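# Lock pliers on a rod and lift it clear

## Task

Turn the locking pliers' end screw so their jaws suit the rod lying in the slot, clamp the pliers tightly onto the rod so the rod sits in the jaw notches, and raise the rod to at least a good hand's breadth above the floor of the slot. At the finish, one hand must hold the pliers motionless by their handles, the pliers and rod touching nothing else, and the other hand must be empty with its arm kept well away from both.

## Robot and tools

Robot: two six-joint arms, left_arm and right_arm, each with a two-finger gripper and a wrist camera. Head cameras cam_head_left and cam_head_right plus wrist cameras cam_left_wrist and cam_right_wrist, all 672x504, arrive in that order. A reference image (locking pliers manual) accompanies the scene; show_instructions displays it again.

Frames: results report each gripper in one scene frame, origin on the table top between the arms, +z up, +x out over the table, left_arm on the +y side. The names left and right do not refer to image sides. end_effector_position (m) is the point between the finger pads, about 1 cm short of the fingertips; end_effector_quat_wxyz is its orientation. Fingers point along gripper +z and close along its y axis. Printed positions may be off, more so at long reach.

Joint order in every row and every result list, per arm: waist, shoulder, elbow, wrist pitch, wrist yaw, wrist roll. Wrist roll is sign-flipped against the URDF. Stated ranges (URDF signs, rad): waist -2.618..3.054, shoulder 0..3.142, elbow 0..3.142, wrist pitch -1.571..1.571, wrist yaw -1.571..1.571, wrist roll -2.094..2.094 (so in your numbers roll effectively runs the mirrored way). Real ends may differ by up to 0.036 rad.

execute_actions(actions): a list of actions; each action is a table of up to 15 rows, one row per 1/30 s control step; if fewer rows, the last row repeats to fill 15 steps (0.5 s). Each row is one list of 14 numbers in [-1, 1] covering both arms: left_arm's six joint values then its opening, then right_arm's six then its opening. Joint values are scaled offsets from the joint angles at the start of that action (not from the previous row): 1.0 equals 1.202 rad waist, 1.258 shoulder, 1.238 elbow, 2.073 wrist pitch, 2.022 wrist yaw and roll. Opening is absolute: +1 fully open, -1 closed. An action asking any joint more than 0.036 rad beyond its range is refused for both arms; if the first action fails, or any action is malformed, nothing in the call runs. An empty list just returns state and images.

move(target, speed, blocking): target is one 14-number row laid out as above; its joint values are scaled offsets measured from the Joint positions in the latest result showing them. All joints progress together along paths lasting 0.5 to 10 s, so grippers trace curves; paths ignore obstacles and the other arm. speed (rad/s, 0.01 to 2, default 0.5) caps the joint with farthest to travel. Fast moves hit harder; aiming past a contact presses harder. blocking=false returns after 0.5 s; then call wait or stop before any other motion. The move: line reports the ending (done, off_target, moving, held, fault), limits=held or none, and each arm's joint farthest off target.

wait(seconds 0..10) lets time pass with commands held. stop() brakes a running move (needs room). zoom_image(camera, region [x0,y0,x1,y1] pixels, max 504x504) enlarges part of a camera's last image. read_manual gives licence texts only. finished_scene(scene) ends the scene irrevocably; do it only once the goal holds steadily.

Results: Joint positions and velocities per arm (rad, rad/s) end with finger gap in m (0.094 fully open). Joint targets show what joints are currently driven toward. grip_measured is the measured opening on the command scale (each gripper off by up to ~1 mm). Joint torques are total drive output, offset and noisy. "joint sent to its limit" means a joint reached its real end; its absence proves nothing. "joint command not followed" means a clearance check altered targets. FAULT and MOTOR HOT lines report stops and heating (75 C warning, 90 C 10 s stop, 100 C arm drops).

Motion limits: per step a joint's target stays within 0.202 (waist), 0.258 (shoulder), 0.238 (elbow), 0.573 (pitch), 0.522 (yaw, roll) rad of its measured angle, and targets are scaled back if the gripper would jump over 70 mm; big offsets take several actions. With zero offsets an arm may sag: in a reply's first call resend offsets toward the wanted angles, zeros afterwards.

Gripping: to hold, command opening about 0.03 below grip_measured; less grips lighter. Pad force ~50-62 N, less on thin parts.

Avoid: dropping pliers or rod, knocking anything off the table, arms colliding or pressing each other, slams and hard pushes, long heavy holds that overheat motors. The mounting plates and rear frame are fixed obstacles. Loose objects may occasionally be nudged.

Each tool is called after "Emit:" by a JSON object that holds its "fn" and its "kwargs".

Reference images:

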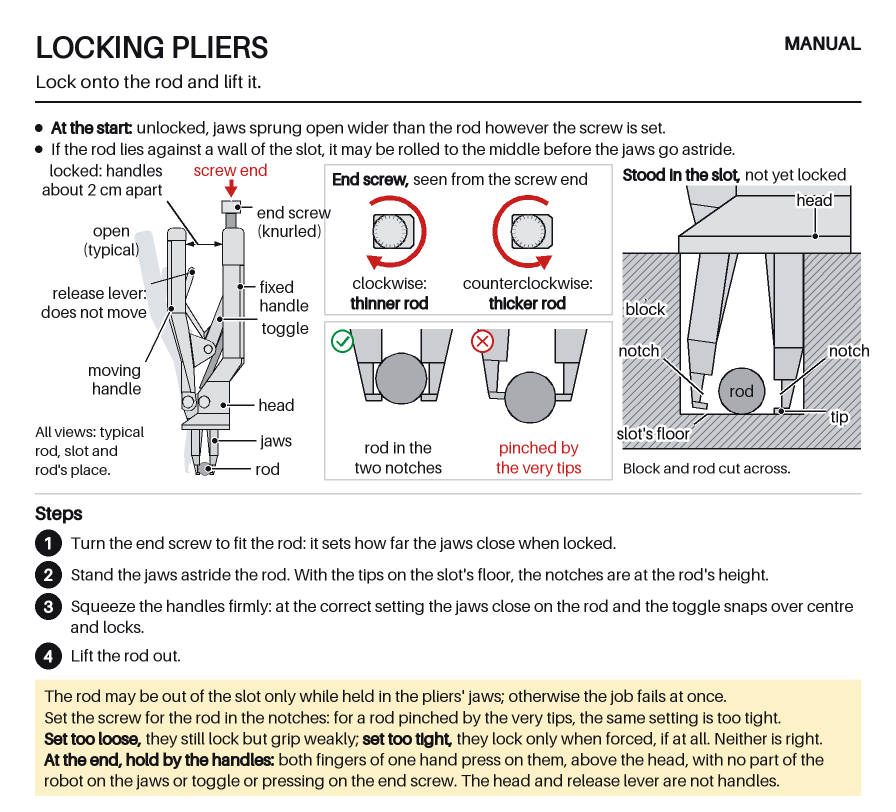

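## Session

I'll start by looking at the current state of the scene.

Emit:
{"fn": "execute_actions", "kwargs": {"actions": []}}

Scene clock: 0.00 s.
left_arm: end_effector_position=(+0.0697, -0.0415, +0.1467) grip_measured=+1.000 end_effector_quat_wxyz=(-0.014, +0.768, +0.639, -0.023) | right_arm: end_effector_position=(+0.3009, -0.1746, +0.3289) grip_measured=+1.000 end_effector_quat_wxyz=(-0.549, +0.648, -0.493, +0.188)
Joint names: [waist, shoulder, elbow, wrist pitch, wrist yaw, wrist roll]
Joint positions: left_arm=[-1.372  1.8    1.064 -0.863  0.045 -0.472  0.094] | right_arm=[ 0.22   0.568  0.408 -0.231 -0.486  1.46   0.094]
Joint velocities: left_arm=[-0.007 -0.012  0.002  0.081 -0.095 -0.022  0.   ] | right_arm=[-0.002 -0.012 -0.002  0.037 -0.007  0.11   0.   ]
Joint torques (N m, as the arm reports them, + toward a larger Joint positions number): no reading
Motor temperatures (°C, as the motors report them): left_arm=[23 23 21 21 24 23] | right_arm=[21 23 23 22 22 24]
Joint targets: left_arm=[-1.373 1.789 1.073 -0.859 0.049 -0.473] | right_arm=[0.220 0.562 0.411 -0.247 -0.491 1.454]

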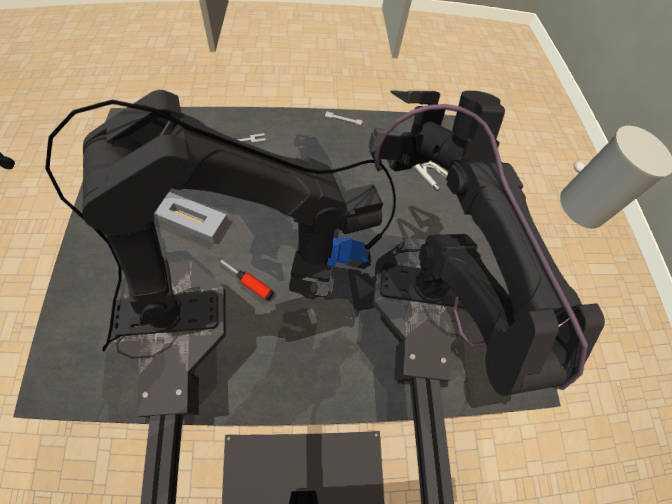

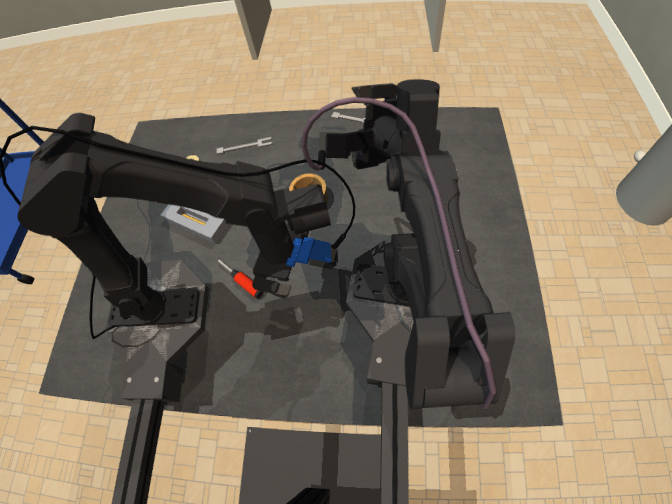

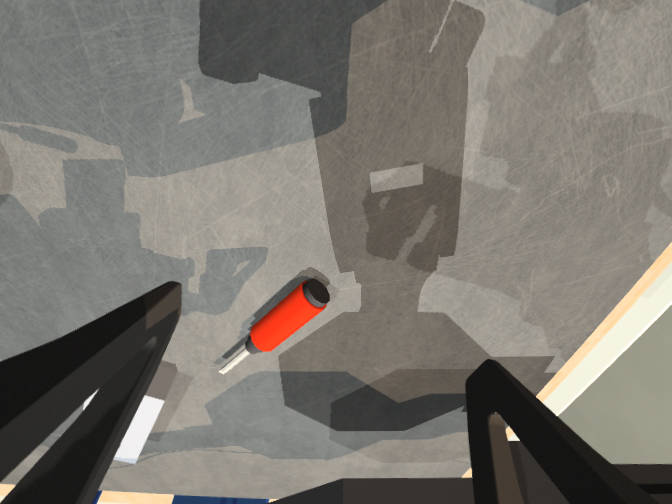

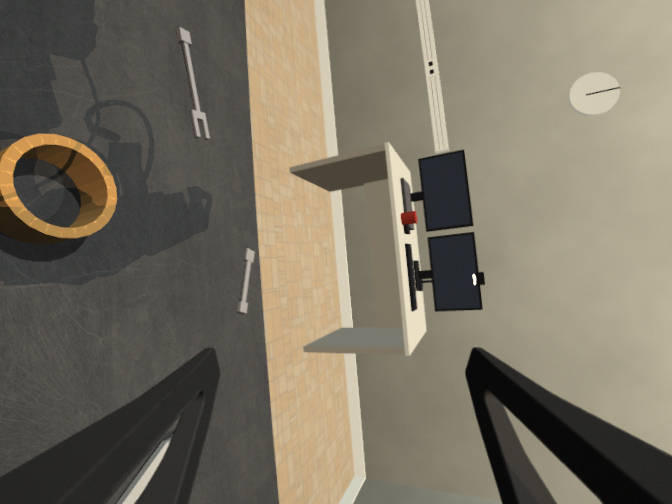

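Emit:
{"fn": "zoom_image", "kwargs": {"camera": "cam_head_left", "region": [380, 130, 480, 210]}}

Emit:
{"fn": "zoom_image", "kwargs": {"camera": "cam_head_left", "region": [140, 175, 240, 250]}}

Region (380, 130, 480, 210) of cam_head_left's 672x504 image, scaled by 5.040, with more detail than that image has; it fills the top 403 rows of this view, and the rest is white.

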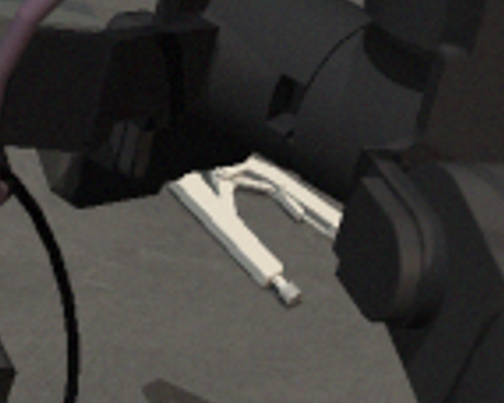

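Region (140, 175, 240, 250) of cam_head_left's 672x504 image, scaled by 5.040, with more detail than that image has; it fills the top 378 rows of this view, and the rest is white.

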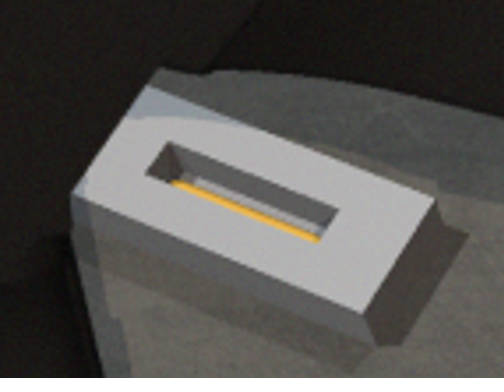

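Emit:
{"fn": "move", "kwargs": {"target": [1.0, -0.415, -0.612, 0.416, -0.022, 0.233, 1, -0.254, 0.701, 0.3215, -0.099, 0.2404, -0.722, 1], "speed": 0.9}}

Scene clock: 29.07 s.
left_arm: end_effector_position=(+0.2574, +0.2190, +0.1230) grip_measured=+1.000 end_effector_quat_wxyz=(+0.274, +0.043, +0.960, -0.024) | right_arm: end_effector_position=(+0.3728, -0.3467, +0.1891) grip_measured=+1.000 end_effector_quat_wxyz=(+0.242, +0.109, +0.964, -0.015)
Joint names: [waist, shoulder, elbow, wrist pitch, wrist yaw, wrist roll]
Joint positions: left_arm=[-0.18   1.303  0.312 -0.021  0.004 -0.005  0.094] | right_arm=[-0.077  1.442  0.779 -0.412 -0.009  0.012  0.094]
Joint velocities: left_arm=[-0.012 -0.002 -0.007  0.037  0.007  0.007  0.   ] | right_arm=[-0.012 -0.012  0.007  0.022 -0.022 -0.007  0.   ]
Joint torques (N m, as the arm reports them, + toward a larger Joint positions number): left_arm=[ 0.7  -5.49  3.86  1.62  0.    0.05] | right_arm=[-0.64 -5.11  8.85  0.88  0.12 -0.13]
Motor temperatures (°C, as the motors report them): left_arm=[23 25 23 21 24 23] | right_arm=[21 23 26 25 22 24]
Joint targets: left_arm=[-0.170 1.278 0.306 -0.001 0.001 -0.001] | right_arm=[-0.086 1.450 0.806 -0.436 -0.000 0.000]
move: off_target (left_arm, right_arm); limits=none; left_arm: farthest joint: the shoulder, 0.025 radians from its target (0.522 radians at the start); right_arm: farthest joint: the elbow, 0.027 radians from its target (0.398 radians at the start)
camera_calibration (this result's frames):
cam_left_wrist: T_world_to_cam=[[0.176694, -0.972908, 0.149094, 0.149796], [-0.982498, -0.165265, 0.0859415, 0.307548], [-0.0589731, -0.16167, -0.985081, 0.26316], [0, 0, 0, 1]] pos_world=[0.291217, 0.23911, 0.210469]
cam_right_wrist: T_world_to_cam=[[-0.201518, -0.979344, -0.0166389, -0.254995], [-0.979457, 0.201611, -0.00408937, 0.478449], [0.00735949, 0.0154731, -0.999853, 0.296209], [0, 0, 0, 1]] pos_world=[0.415055, -0.350771, 0.293879]

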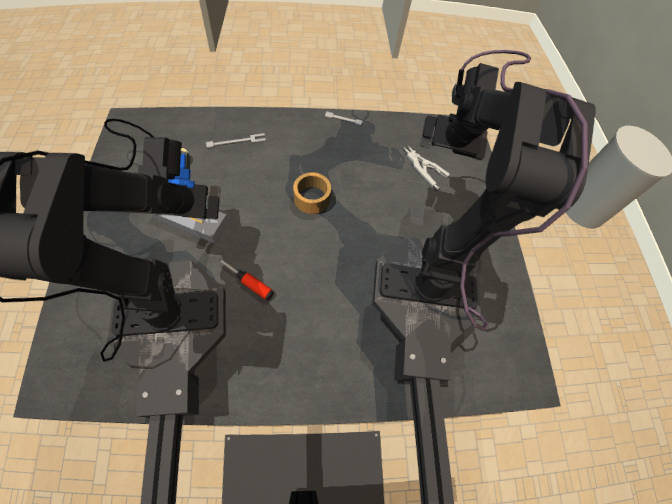

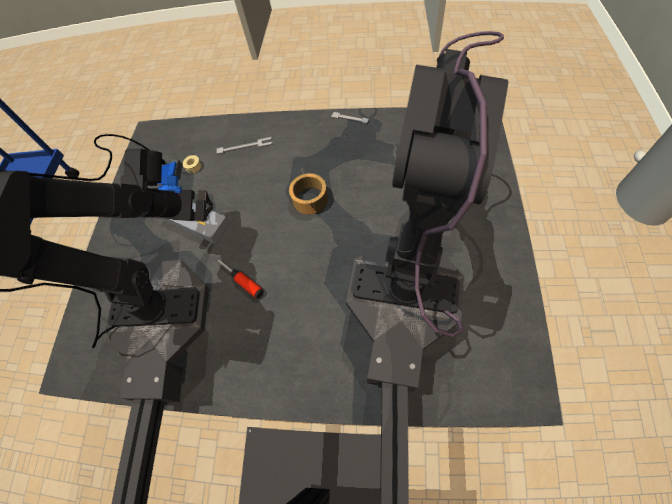

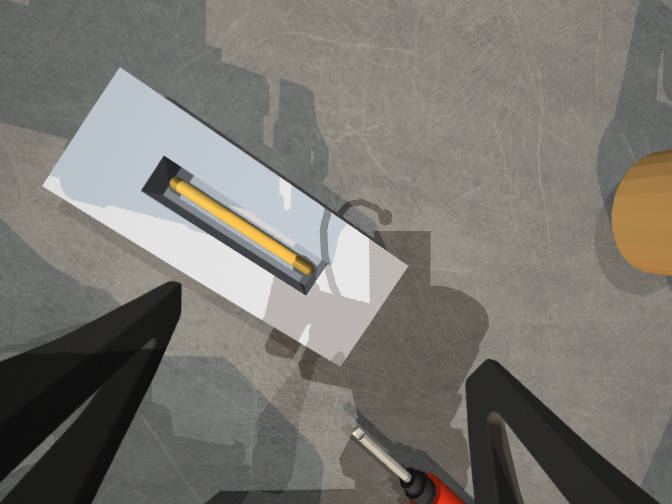

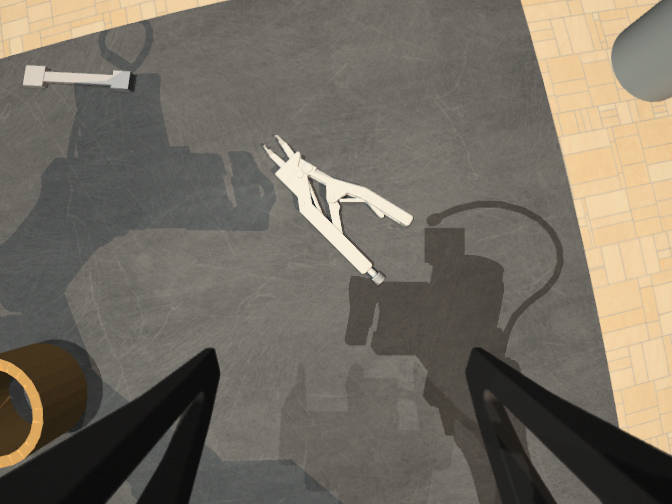

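Emit:
{"fn": "zoom_image", "kwargs": {"camera": "cam_right_wrist", "region": [250, 120, 430, 300]}}

Emit:
{"fn": "zoom_image", "kwargs": {"camera": "cam_left_wrist", "region": [130, 140, 340, 310]}}

Region (250, 120, 430, 300) of cam_right_wrist's 672x504 image, scaled by 2.800, with more detail than that image has.

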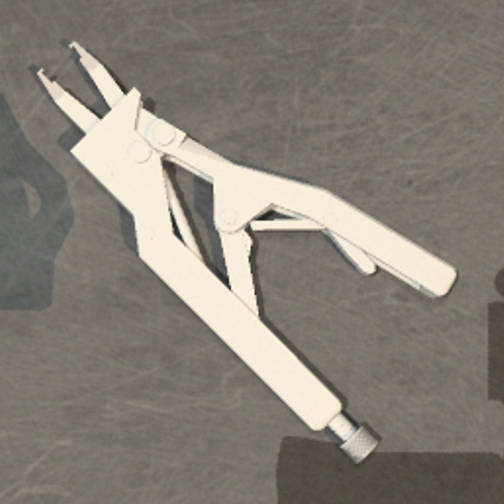

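Region (130, 140, 340, 310) of cam_left_wrist's 672x504 image, scaled by 2.400, with more detail than that image has; it fills the top 408 rows of this view, and the rest is white.

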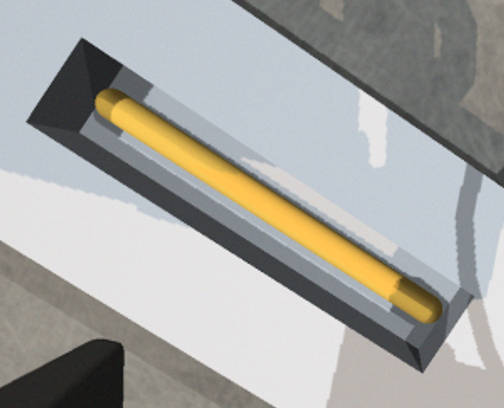

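Emit:
{"fn": "move", "kwargs": {"target": [0.008, -0.02, -0.005, 0.01, 0, 0, 1, -0.014, 0.6025, 0.444, -0.135, 0.0045, -1.0, -0.23], "speed": 1.2}}

Scene clock: 58.30 s.
left_arm: end_effector_position=(+0.2574, +0.2190, +0.1230) grip_measured=+1.000 end_effector_quat_wxyz=(+0.274, +0.043, +0.960, -0.024) | right_arm: end_effector_position=(+0.4172, -0.3572, +0.0645) grip_measured=-0.227 end_effector_quat_wxyz=(-0.006, +0.900, +0.436, +0.017)
Joint names: [waist, shoulder, elbow, wrist pitch, wrist yaw, wrist roll]
Joint positions: left_arm=[-0.18   1.303  0.312 -0.021  0.004 -0.005  0.094] | right_arm=[-0.084  2.19   1.306 -0.663 -0.009 -1.999  0.036]
Joint velocities: left_arm=[ 0.007 -0.007  0.002  0.037 -0.066 -0.007  0.   ] | right_arm=[-0.012 -0.012 -0.017 -0.022  0.007 -0.037  0.   ]
Joint torques (N m, as the arm reports them, + toward a larger Joint positions number): left_arm=[ 0.72 -5.43  3.83  1.64  0.04  0.03] | right_arm=[ -0.6  -10.96   6.96  -0.08   0.11  -0.12]
Motor temperatures (°C, as the motors report them): left_arm=[23 24 22 23 24 23] | right_arm=[21 24 27 24 22 24]
Joint targets: left_arm=[-0.170 1.278 0.306 -0.001 0.004 -0.005] | right_arm=[-0.094 2.200 1.328 -0.691 -0.000 -2.010]
move: off_target (left_arm, right_arm); limits=none; left_arm: farthest joint: the shoulder, 0.025 radians from its target (0.025 radians at the start); right_arm: farthest joint: the wrist pitch, 0.029 radians from its target (0.280 radians at the start)
camera_calibration (this result's frames):
cam_left_wrist: T_world_to_cam=[[0.176694, -0.972908, 0.149094, 0.149796], [-0.982498, -0.165265, 0.0859415, 0.307548], [-0.0589731, -0.16167, -0.985081, 0.26316], [0, 0, 0, 1]] pos_world=[0.291217, 0.23911, 0.210469]
cam_right_wrist: T_world_to_cam=[[-0.795413, 0.606056, -0.00366208, 0.554844], [0.524158, 0.690934, 0.497864, 0.038665], [0.304264, 0.394088, -0.867248, 0.174221], [0, 0, 0, 1]] pos_world=[0.368054, -0.43164, 0.133875]

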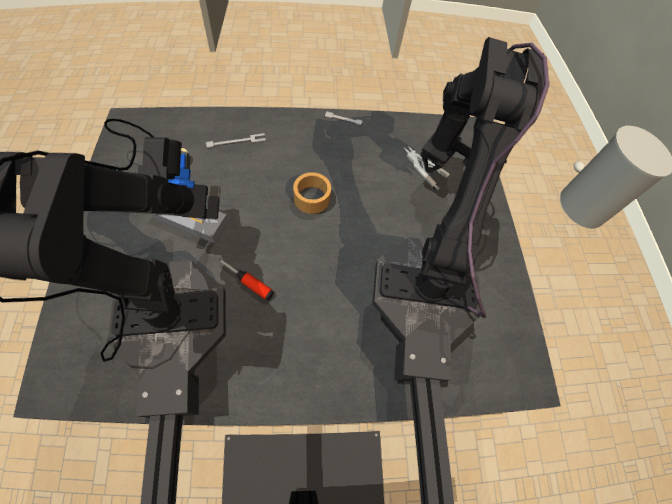

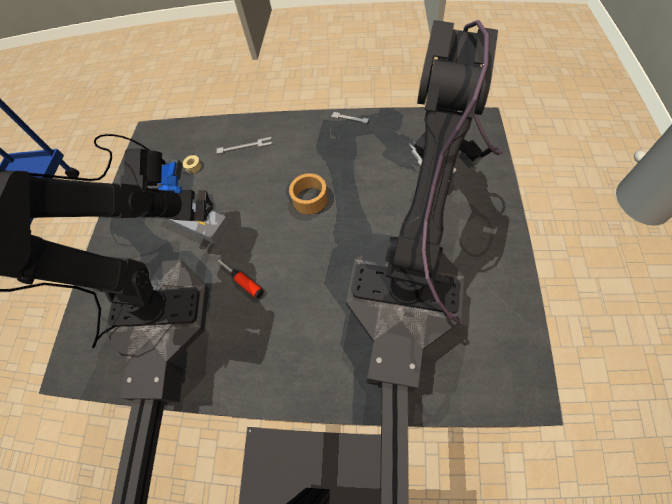

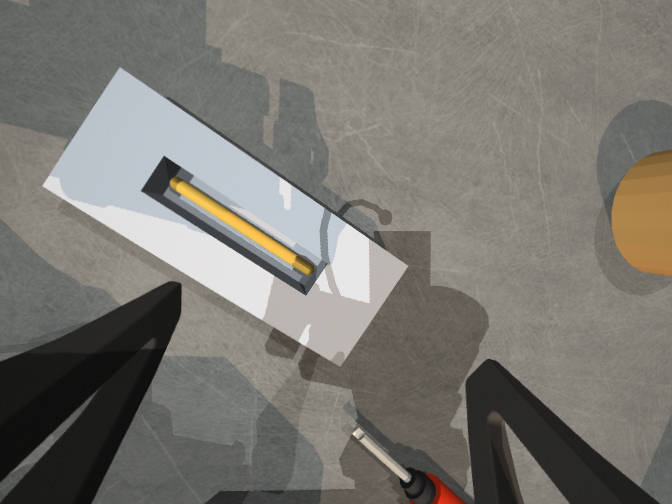

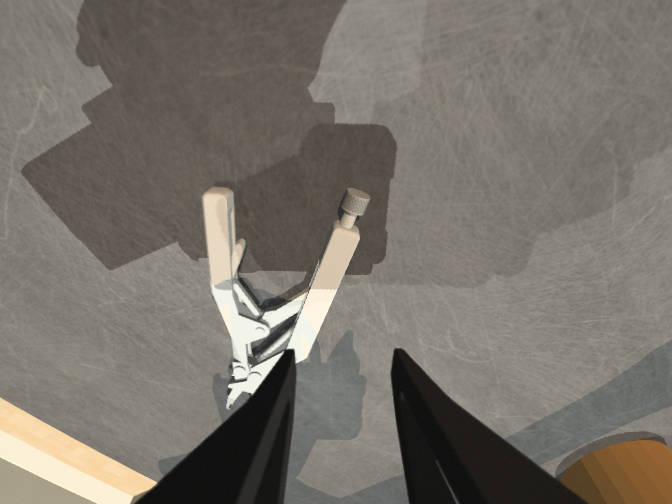

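Emit:
{"fn": "zoom_image", "kwargs": {"camera": "cam_right_wrist", "region": [190, 170, 430, 420]}}

Region (190, 170, 430, 420) of cam_right_wrist's 672x504 image, scaled by 2.016, with more detail than that image has; it fills the left 484 columns of this view, and the rest is white.

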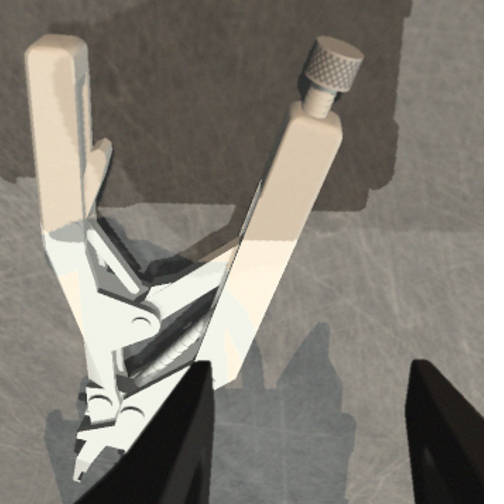

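Emit:
{"fn": "move", "kwargs": {"target": [0.008, -0.02, -0.005, 0.01, 0, 0, 1, -0.0308, 0.0859, 0.016, 0.0352, 0.0045, -0.04, -0.23], "speed": 0.3}}

Scene clock: 83.57 s.
left_arm: end_effector_position=(+0.2574, +0.2190, +0.1230) grip_measured=+1.000 end_effector_quat_wxyz=(+0.274, +0.043, +0.960, -0.024) | right_arm: end_effector_position=(+0.4099, -0.3662, +0.0282) grip_measured=-0.227 end_effector_quat_wxyz=(-0.019, +0.920, +0.391, +0.001)
Joint names: [waist, shoulder, elbow, wrist pitch, wrist yaw, wrist roll]
Joint positions: left_arm=[-0.18   1.303  0.312 -0.021  0.004 -0.005  0.094] | right_arm=[-0.114  2.29   1.306 -0.6   -0.009 -2.068  0.036]
Joint velocities: left_arm=[ 0.002  0.007 -0.007 -0.037 -0.007 -0.022  0.   ] | right_arm=[-0.007 -0.017 -0.002 -0.022  0.007  0.022 -0.001]
Joint torques (N m, as the arm reports them, + toward a larger Joint positions number): left_arm=[ 0.73 -5.43  3.83  1.64  0.03  0.02] | right_arm=[ -0.41 -11.57   6.2    0.22   0.12  -0.14]
Motor temperatures (°C, as the motors report them): left_arm=[23 24 22 24 24 23] | right_arm=[21 28 27 23 22 24]
Joint targets: left_arm=[-0.170 1.278 0.306 -0.001 0.004 -0.005] | right_arm=[-0.121 2.298 1.326 -0.590 -0.000 -2.080]
move: off_target (left_arm); limits=none; left_arm: farthest joint: the shoulder, 0.025 radians from its target (0.025 radians at the start); right_arm: farthest joint: the elbow, 0.020 radians from its target (0.020 radians at the start)
camera_calibration (this result's frames):
cam_left_wrist: T_world_to_cam=[[0.176694, -0.972908, 0.149094, 0.149796], [-0.982498, -0.165265, 0.0859415, 0.307548], [-0.0589731, -0.16167, -0.985081, 0.26316], [0, 0, 0, 1]] pos_world=[0.291217, 0.23911, 0.210469]
cam_right_wrist: T_world_to_cam=[[-0.731508, 0.681063, 0.0324109, 0.554584], [0.608288, 0.630392, 0.482277, 0.0106214], [0.308029, 0.372504, -0.875419, 0.139379], [0, 0, 0, 1]] pos_world=[0.356289, -0.436322, 0.0989183]

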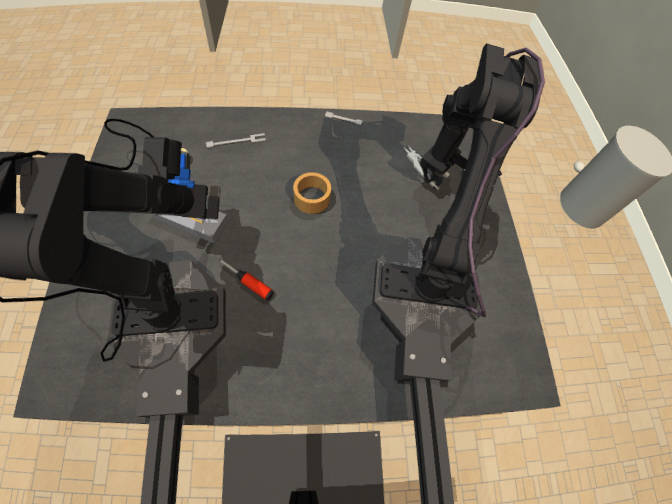

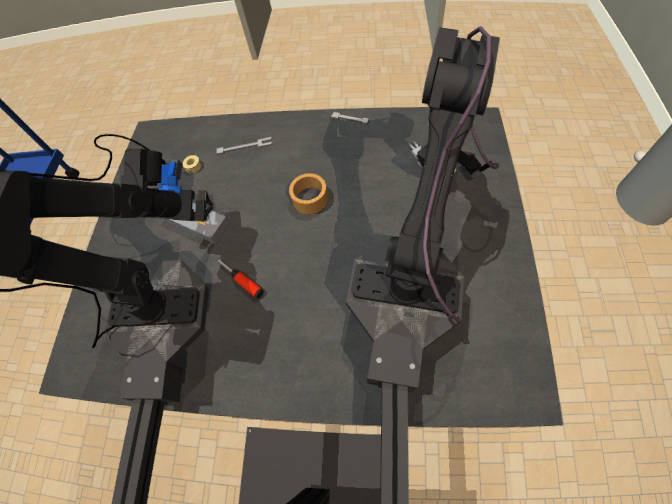

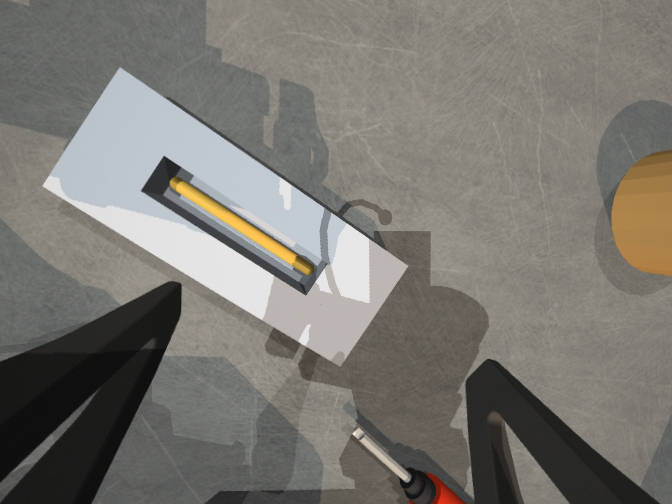

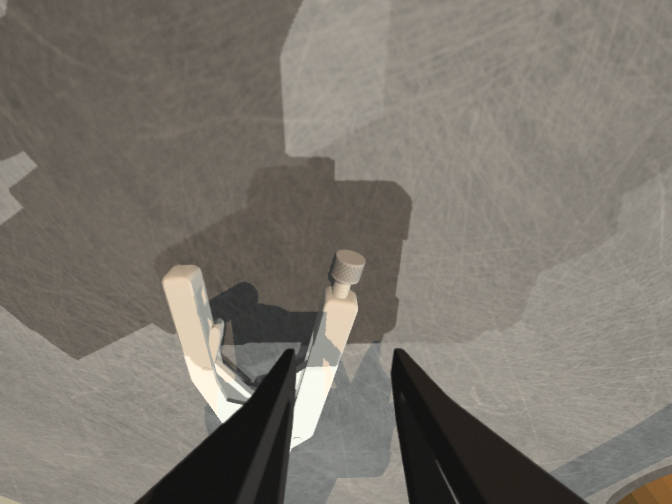

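Emit:
{"fn": "move", "kwargs": {"target": [0.008, -0.02, -0.005, 0.01, 0, 0, 1, -0.0125, 0.0417, 0.0237, 0.03, 0.0045, -0.006, -0.23], "speed": 0.12}}

Scene clock: 95.40 s.
left_arm: end_effector_position=(+0.2574, +0.2190, +0.1230) grip_measured=+1.000 end_effector_quat_wxyz=(+0.274, +0.043, +0.960, -0.024) | right_arm: end_effector_position=(+0.4133, -0.3693, +0.0140) grip_measured=-0.228 end_effector_quat_wxyz=(-0.014, +0.922, +0.388, +0.007)
Joint names: [waist, shoulder, elbow, wrist pitch, wrist yaw, wrist roll]
Joint positions: left_arm=[-0.18   1.303  0.312 -0.021  0.004 -0.005  0.094] | right_arm=[-0.12   2.33   1.306 -0.547 -0.009 -2.069  0.036]
Joint velocities: left_arm=[ 0.002  0.002  0.022 -0.007  0.037  0.051  0.   ] | right_arm=[ 0.007 -0.007  0.002 -0.007  0.007 -0.022  0.001]
Joint torques (N m, as the arm reports them, + toward a larger Joint positions number): left_arm=[ 0.72 -5.44  3.83  1.64  0.04  0.02] | right_arm=[ -0.52 -11.21   6.88   0.25   0.1   -0.12]
Motor temperatures (°C, as the motors report them): left_arm=[23 24 23 24 24 23] | right_arm=[21 29 27 23 22 24]
Joint targets: left_arm=[-0.170 1.278 0.306 -0.001 0.004 -0.005] | right_arm=[-0.129 2.342 1.335 -0.538 -0.000 -2.080]
move: off_target (left_arm, right_arm); limits=none; left_arm: farthest joint: the shoulder, 0.025 radians from its target (0.025 radians at the start); right_arm: farthest joint: the elbow, 0.030 radians from its target (0.030 radians at the start)
camera_calibration (this result's frames):
cam_left_wrist: T_world_to_cam=[[0.176694, -0.972908, 0.149094, 0.149796], [-0.982498, -0.165265, 0.0859415, 0.307548], [-0.0589731, -0.16167, -0.985081, 0.26316], [0, 0, 0, 1]] pos_world=[0.291217, 0.23911, 0.210469]
cam_right_wrist: T_world_to_cam=[[-0.726695, 0.686658, 0.0203576, 0.559883], [0.606703, 0.627615, 0.487863, 0.0168681], [0.322219, 0.366879, -0.872683, 0.119001], [0, 0, 0, 1]] pos_world=[0.358286, -0.438694, 0.0842232]

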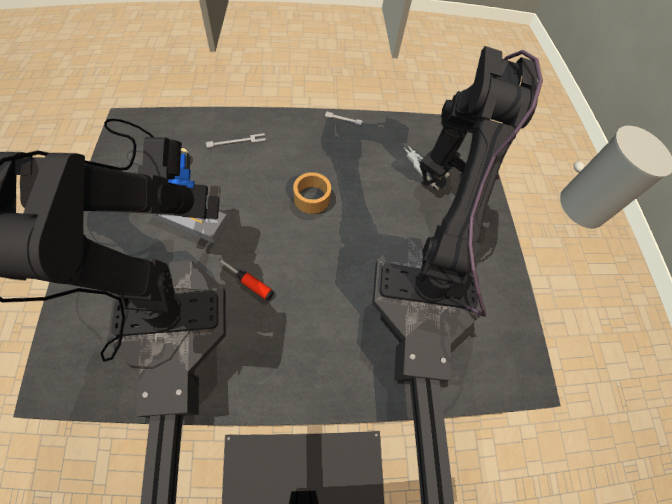

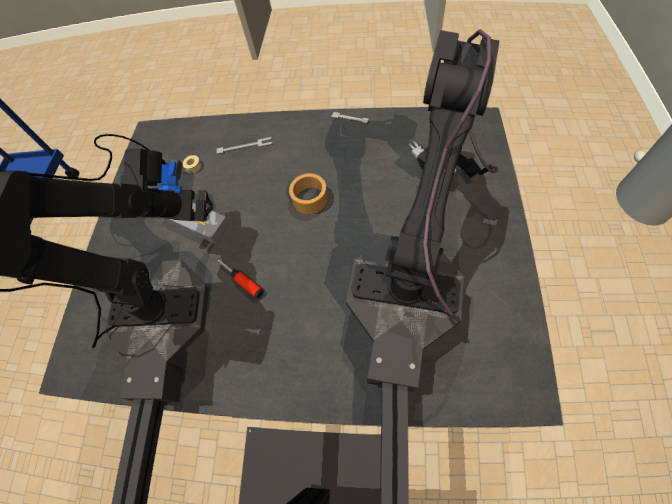

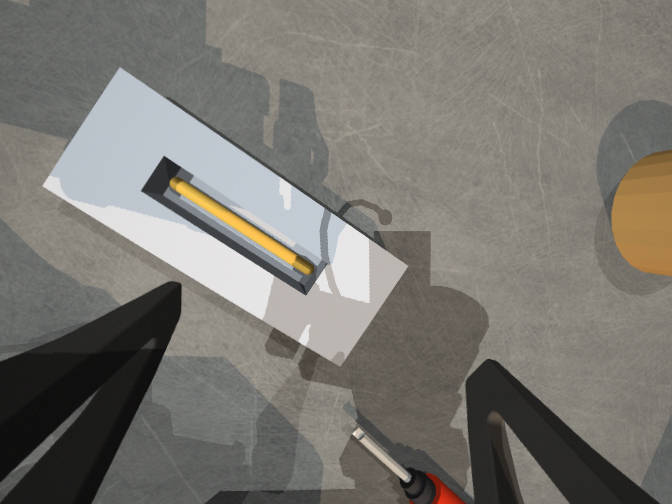

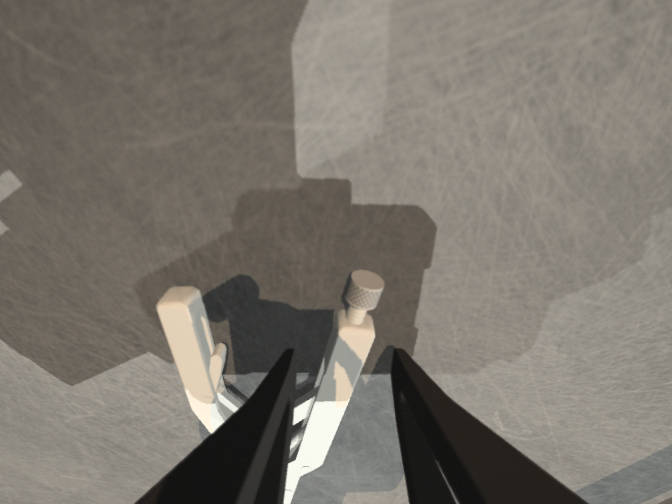

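Emit:
{"fn": "execute_actions", "kwargs": {"actions": [[[0.008,-0.02,-0.005,0.01,0,0,1,-0.0075,0.011,0.0237,0.005,0.0045,-0.0055,-0.25],[0.008,-0.02,-0.005,0.01,0,0,1,-0.0075,0.012,0.0237,0.006,0.0045,-0.0055,-0.27],[0.008,-0.02,-0.005,0.01,0,0,1,-0.0075,0.013,0.0237,0.006,0.0045,-0.0055,-0.29],[0.008,-0.02,-0.005,0.01,0,0,1,-0.0075,0.014,0.0237,0.007,0.0045,-0.0055,-0.31],[0.008,-0.02,-0.005,0.01,0,0,1,-0.0075,0.015,0.0237,0.007,0.0045,-0.0055,-0.33],[0.008,-0.02,-0.005,0.01,0,0,1,-0.0075,0.016,0.0237,0.008,0.0045,-0.0055,-0.35],[0.008,-0.02,-0.005,0.01,0,0,1,-0.0075,0.016,0.0237,0.008,0.0045,-0.0055,-0.37],[0.008,-0.02,-0.005,0.01,0,0,1,-0.0075,0.016,0.0237,0.008,0.0045,-0.0055,-0.39],[0.008,-0.02,-0.005,0.01,0,0,1,-0.0075,0.016,0.0237,0.008,0.0045,-0.0055,-0.41],[0.008,-0.02,-0.005,0.01,0,0,1,-0.0075,0.016,0.0237,0.008,0.0045,-0.0055,-0.43],[0.008,-0.02,-0.005,0.01,0,0,1,-0.0075,0.016,0.0237,0.008,0.0045,-0.0055,-0.45],[0.008,-0.02,-0.005,0.01,0,0,1,-0.0075,0.016,0.0237,0.008,0.0045,-0.0055,-0.47],[0.008,-0.02,-0.005,0.01,0,0,1,-0.0075,0.016,0.0237,0.008,0.0045,-0.0055,-0.49],[0.008,-0.02,-0.005,0.01,0,0,1,-0.0075,0.016,0.0237,0.008,0.0045,-0.0055,-0.51],[0.008,-0.02,-0.005,0.01,0,0,1,-0.0075,0.016,0.0237,0.008,0.0045,-0.0055,-0.53]],[[0.008,-0.02,-0.005,0.01,0,0,1,-0.004,0.005,0.018,0.003,0.002,-0.003,-0.55],[0.008,-0.02,-0.005,0.01,0,0,1,-0.004,0.005,0.018,0.003,0.002,-0.003,-0.57],[0.008,-0.02,-0.005,0.01,0,0,1,-0.004,0.005,0.018,0.003,0.002,-0.003,-0.59],[0.008,-0.02,-0.005,0.01,0,0,1,-0.004,0.005,0.018,0.003,0.002,-0.003,-0.61],[0.008,-0.02,-0.005,0.01,0,0,1,-0.004,0.005,0.018,0.003,0.002,-0.003,-0.63],[0.008,-0.02,-0.005,0.01,0,0,1,-0.004,0.005,0.018,0.003,0.002,-0.003,-0.65],[0.008,-0.02,-0.005,0.01,0,0,1,-0.004,0.005,0.018,0.003,0.002,-0.003,-0.67],[0.008,-0.02,-0.005,0.01,0,0,1,-0.004,0.005,0.018,0.003,0.002,-0.003,-0.69],[0.008,-0.02,-0.005,0.01,0,0,1,-0.004,0.005,0.018,0.003,0.002,-0.003,-0.71],[0.008,-0.02,-0.005,0.01,0,0,1,-0.004,0.005,0.018,0.003,0.002,-0.003,-0.73],[0.008,-0.02,-0.005,0.01,0,0,1,-0.004,0.005,0.018,0.003,0.002,-0.003,-0.75],[0.008,-0.02,-0.005,0.01,0,0,1,-0.004,0.005,0.018,0.003,0.002,-0.003,-0.77],[0.008,-0.02,-0.005,0.01,0,0,1,-0.004,0.005,0.018,0.003,0.002,-0.003,-0.79],[0.008,-0.02,-0.005,0.01,0,0,1,-0.004,0.005,0.018,0.003,0.002,-0.003,-0.81],[0.008,-0.02,-0.005,0.01,0,0,1,-0.004,0.005,0.018,0.003,0.002,-0.003,-0.83]]]}}

Scene clock: 119.00 s.
left_arm: end_effector_position=(+0.2575, +0.2189, +0.1230) grip_measured=+1.000 end_effector_quat_wxyz=(+0.274, +0.043, +0.960, -0.024) | right_arm: end_effector_position=(+0.4157, -0.3697, +0.0140) grip_measured=-0.757 end_effector_quat_wxyz=(-0.012, +0.922, +0.387, +0.011)
Joint names: [waist, shoulder, elbow, wrist pitch, wrist yaw, wrist roll]
Joint positions: left_arm=[-0.18   1.303  0.312 -0.021  0.004 -0.005  0.094] | right_arm=[-0.12   2.33   1.306 -0.537 -0.011 -2.07   0.011]
Joint velocities: left_arm=[ 0.002 -0.032 -0.007 -0.022  0.007  0.022  0.   ] | right_arm=[-0.007 -0.002 -0.002 -0.051 -0.037  0.081 -0.001]
Joint torques (N m, as the arm reports them, + toward a larger Joint positions number): left_arm=[ 0.72 -5.43  3.83  1.64  0.03  0.02] | right_arm=[ -0.17 -11.87   6.29   0.22   0.06  -0.05]
Motor temperatures (°C, as the motors report them): left_arm=[23 24 23 24 24 23] | right_arm=[21 30 27 23 22 24]
Joint targets: left_arm=[-0.170 1.278 0.306 -0.000 0.004 -0.005] | right_arm=[-0.125 2.336 1.328 -0.533 -0.005 -2.076]
camera_calibration (this result's frames):
cam_left_wrist: T_world_to_cam=[[0.176646, -0.972902, 0.149194, 0.149767], [-0.982529, -0.165271, 0.0855738, 0.307676], [-0.0585975, -0.161703, -0.985098, 0.263126], [0, 0, 0, 1]] pos_world=[0.291264, 0.239107, 0.210531]
cam_right_wrist: T_world_to_cam=[[-0.726183, 0.687394, 0.0121196, 0.562149], [0.602498, 0.627807, 0.492803, 0.0174451], [0.331141, 0.365167, -0.870057, 0.114014], [0, 0, 0, 1]] pos_world=[0.359958, -0.439004, 0.0837884]

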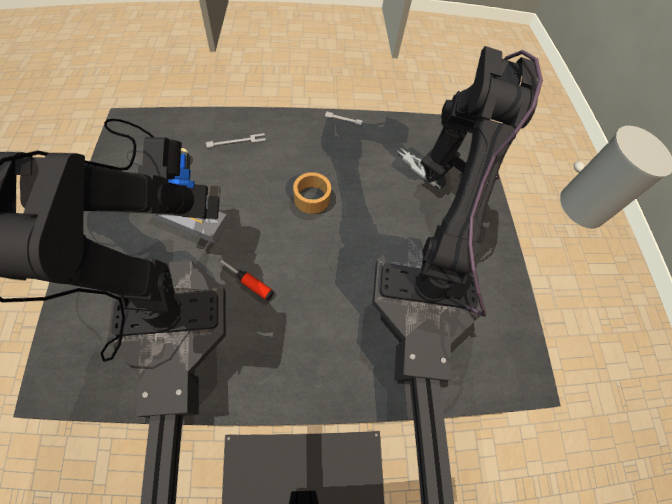

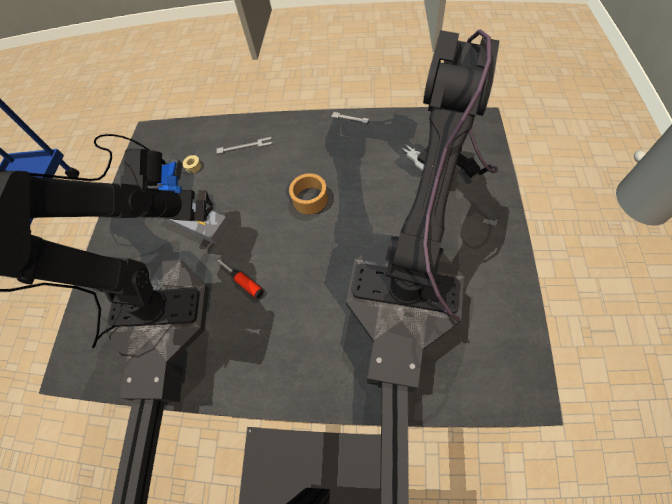

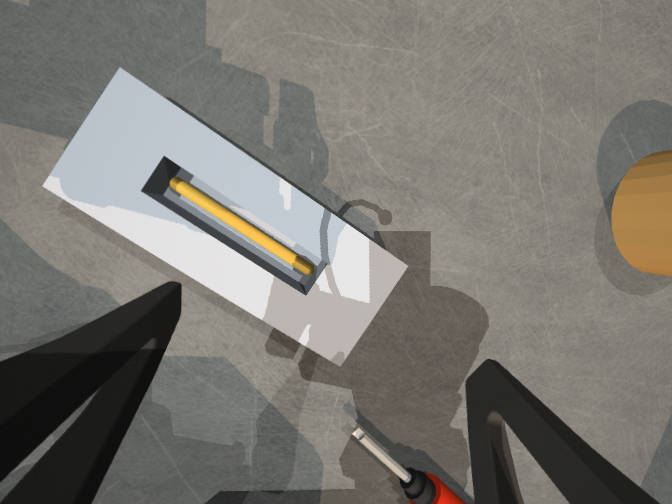

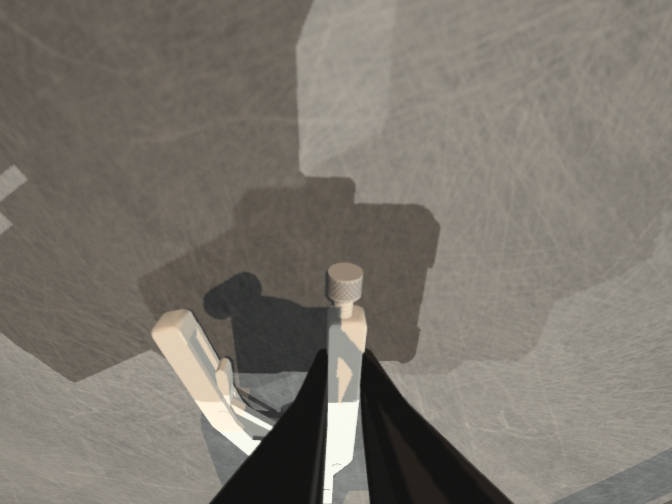

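Emit:
{"fn": "move", "kwargs": {"target": [0.008, -0.02, -0.005, 0.01, 0, 0, 1, -0.004, -0.1, 0.018, -0.068, 0.002, -0.003, -0.83], "speed": 0.25}}

Scene clock: 132.07 s.
left_arm: end_effector_position=(+0.2575, +0.2189, +0.1230) grip_measured=+1.000 end_effector_quat_wxyz=(+0.274, +0.043, +0.960, -0.024) | right_arm: end_effector_position=(+0.4095, -0.3688, +0.0525) grip_measured=-0.757 end_effector_quat_wxyz=(-0.015, +0.922, +0.387, +0.006)
Joint names: [waist, shoulder, elbow, wrist pitch, wrist yaw, wrist roll]
Joint positions: left_arm=[-0.18   1.303  0.312 -0.021  0.004 -0.005  0.094] | right_arm=[-0.12   2.222  1.306 -0.656 -0.011 -2.07   0.011]
Joint velocities: left_arm=[-0.002  0.002 -0.017 -0.007  0.081 -0.007  0.   ] | right_arm=[ 0.007  0.012 -0.012  0.022  0.022 -0.007  0.   ]
Joint torques (N m, as the arm reports them, + toward a larger Joint positions number): left_arm=[ 0.72 -5.43  3.83  1.64  0.04  0.02] | right_arm=[ -0.28 -13.59   6.7   -0.07   0.04  -0.06]
Motor temperatures (°C, as the motors report them): left_arm=[23 25 23 25 24 23] | right_arm=[21 31 27 23 22 24]
Joint targets: left_arm=[-0.170 1.278 0.306 -0.000 0.004 -0.005] | right_arm=[-0.125 2.204 1.328 -0.678 -0.006 -2.076]
move: off_target (left_arm, right_arm); limits=none; left_arm: farthest joint: the shoulder, 0.025 radians from its target (0.025 radians at the start); right_arm: farthest joint: the elbow, 0.022 radians from its target (0.022 radians at the start)
camera_calibration (this result's frames):
cam_left_wrist: T_world_to_cam=[[0.176646, -0.972902, 0.149194, 0.149767], [-0.982529, -0.165271, 0.0855738, 0.307676], [-0.0585975, -0.161703, -0.985098, 0.263126], [0, 0, 0, 1]] pos_world=[0.291264, 0.239107, 0.210531]
cam_right_wrist: T_world_to_cam=[[-0.726157, 0.687146, 0.0229336, 0.555842], [0.608091, 0.626334, 0.487782, -0.00090555], [0.320814, 0.368152, -0.872664, 0.154716], [0, 0, 0, 1]] pos_world=[0.354544, -0.438337, 0.122709]

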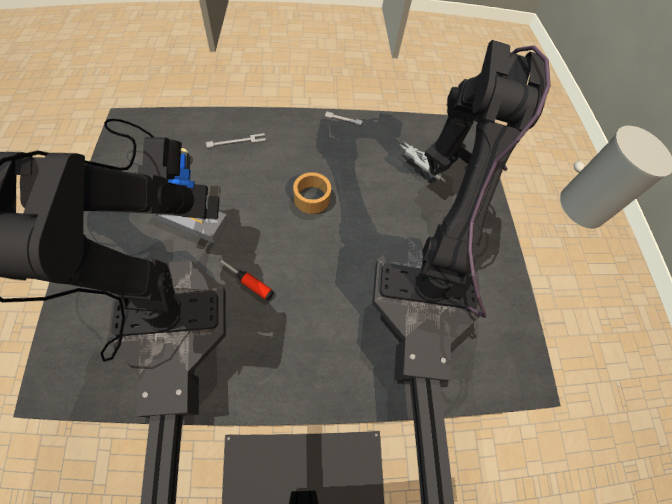

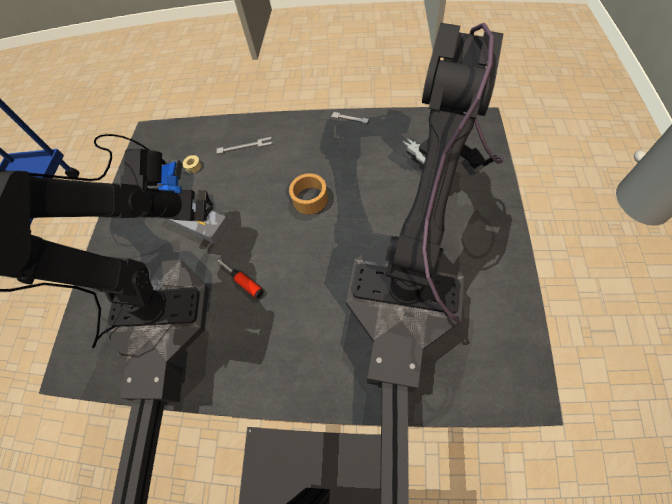

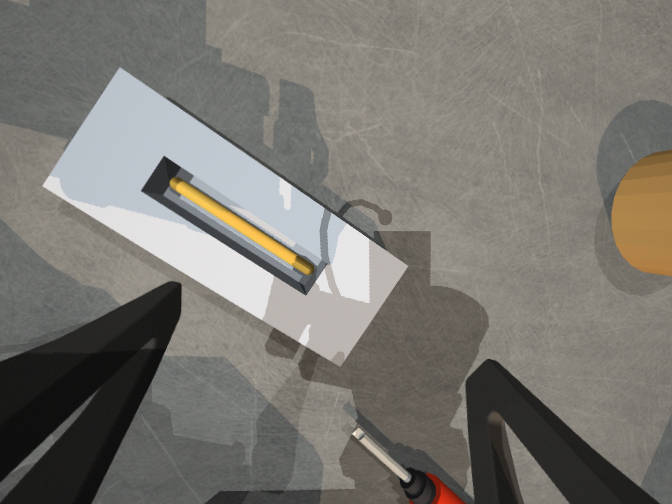

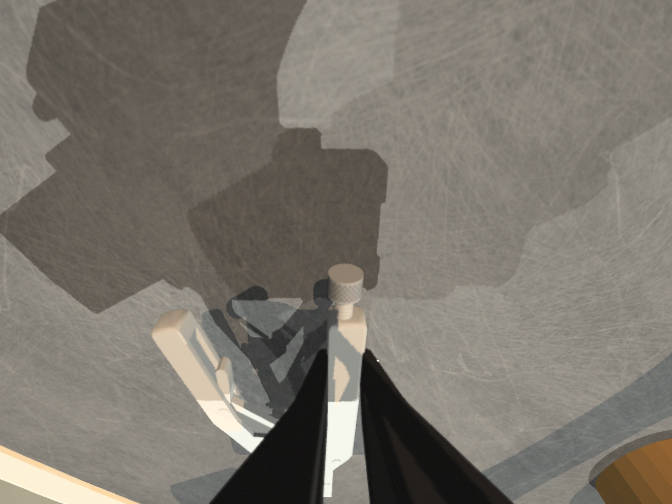

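Emit:
{"fn": "move", "kwargs": {"target": [0.357, 0.552, 0.782, -0.397, 0, 0.284, 1, 0.35, -0.109, -0.271, 0.886, 0, 1.0, -0.83], "speed": 0.9}}

Scene clock: 174.40 s.
left_arm: end_effector_position=(+0.3221, +0.3569, +0.1200) grip_measured=+1.000 end_effector_quat_wxyz=(-0.007, -0.434, +0.901, -0.012) | right_arm: end_effector_position=(+0.6045, -0.1934, +0.2818) grip_measured=-0.756 end_effector_quat_wxyz=(+0.702, -0.025, +0.708, +0.080)
Joint names: [waist, shoulder, elbow, wrist pitch, wrist yaw, wrist roll]
Joint positions: left_arm=[ 0.243  1.993  1.254 -0.834  0.005  0.564  0.094] | right_arm=[ 0.295  2.111  0.981  1.126 -0.011 -0.055  0.011]
Joint velocities: left_arm=[-0.002 -0.002 -0.007 -0.007 -0.022  0.037  0.   ] | right_arm=[-0.012 -0.012  0.007 -0.081 -0.007  0.066 -0.001]
Joint torques (N m, as the arm reports them, + toward a larger Joint positions number): left_arm=[ 0.32 -9.7   5.95  0.19  0.03  0.07] | right_arm=[  0.65 -13.88   4.8    2.46  -0.01   0.06]
Motor temperatures (°C, as the motors report them): left_arm=[23 25 23 25 24 23] | right_arm=[21 34 27 24 22 24]
Joint targets: left_arm=[0.249 1.998 1.280 -0.844 0.004 0.569] | right_arm=[0.300 2.085 0.970 1.180 -0.011 -0.048]
move: off_target (left_arm, right_arm); limits=none; left_arm: farthest joint: the elbow, 0.026 radians from its target (0.968 radians at the start); right_arm: farthest joint: the wrist pitch, 0.055 radians from its target (1.837 radians at the start)
camera_calibration (this result's frames):
cam_left_wrist: T_world_to_cam=[[0.930588, -0.365043, -0.0273859, -0.165564], [-0.277287, -0.75176, 0.598305, 0.314913], [-0.238995, -0.549182, -0.8008, 0.460488], [0, 0, 0, 1]] pos_world=[0.351447, 0.429193, 0.175811]
cam_right_wrist: T_world_to_cam=[[0.148869, -0.98699, -0.0607362, -0.257447], [-0.471972, -0.0169465, -0.881451, 0.573061], [0.868954, 0.159886, -0.468354, -0.25787], [0, 0, 0, 1]] pos_world=[0.532872, -0.203156, 0.368714]

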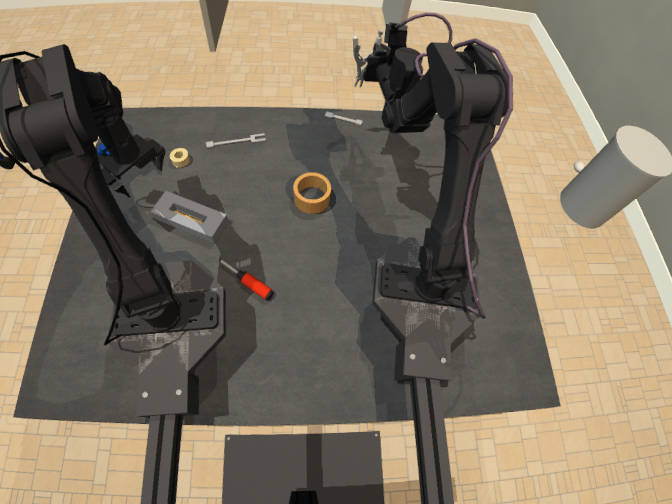

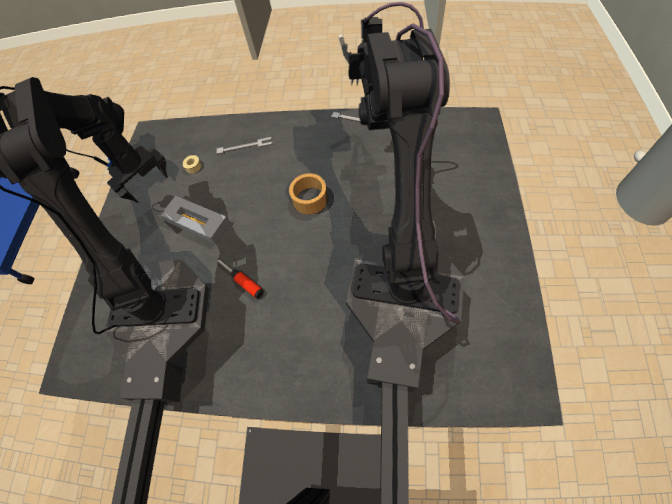

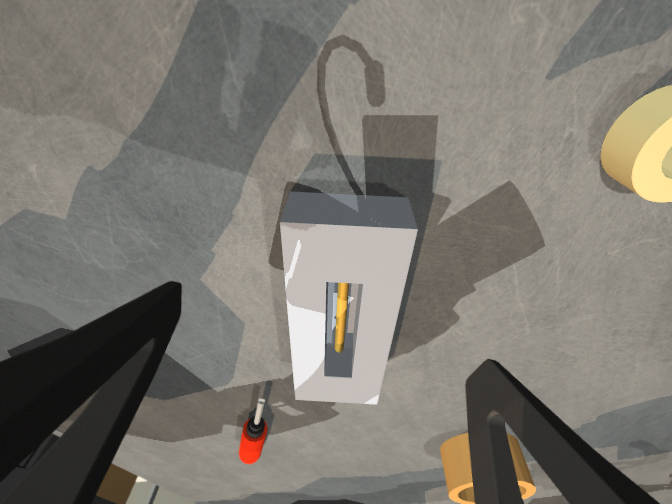

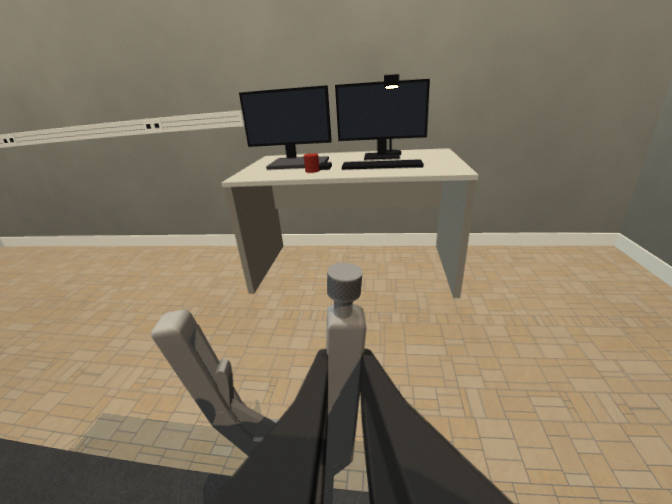

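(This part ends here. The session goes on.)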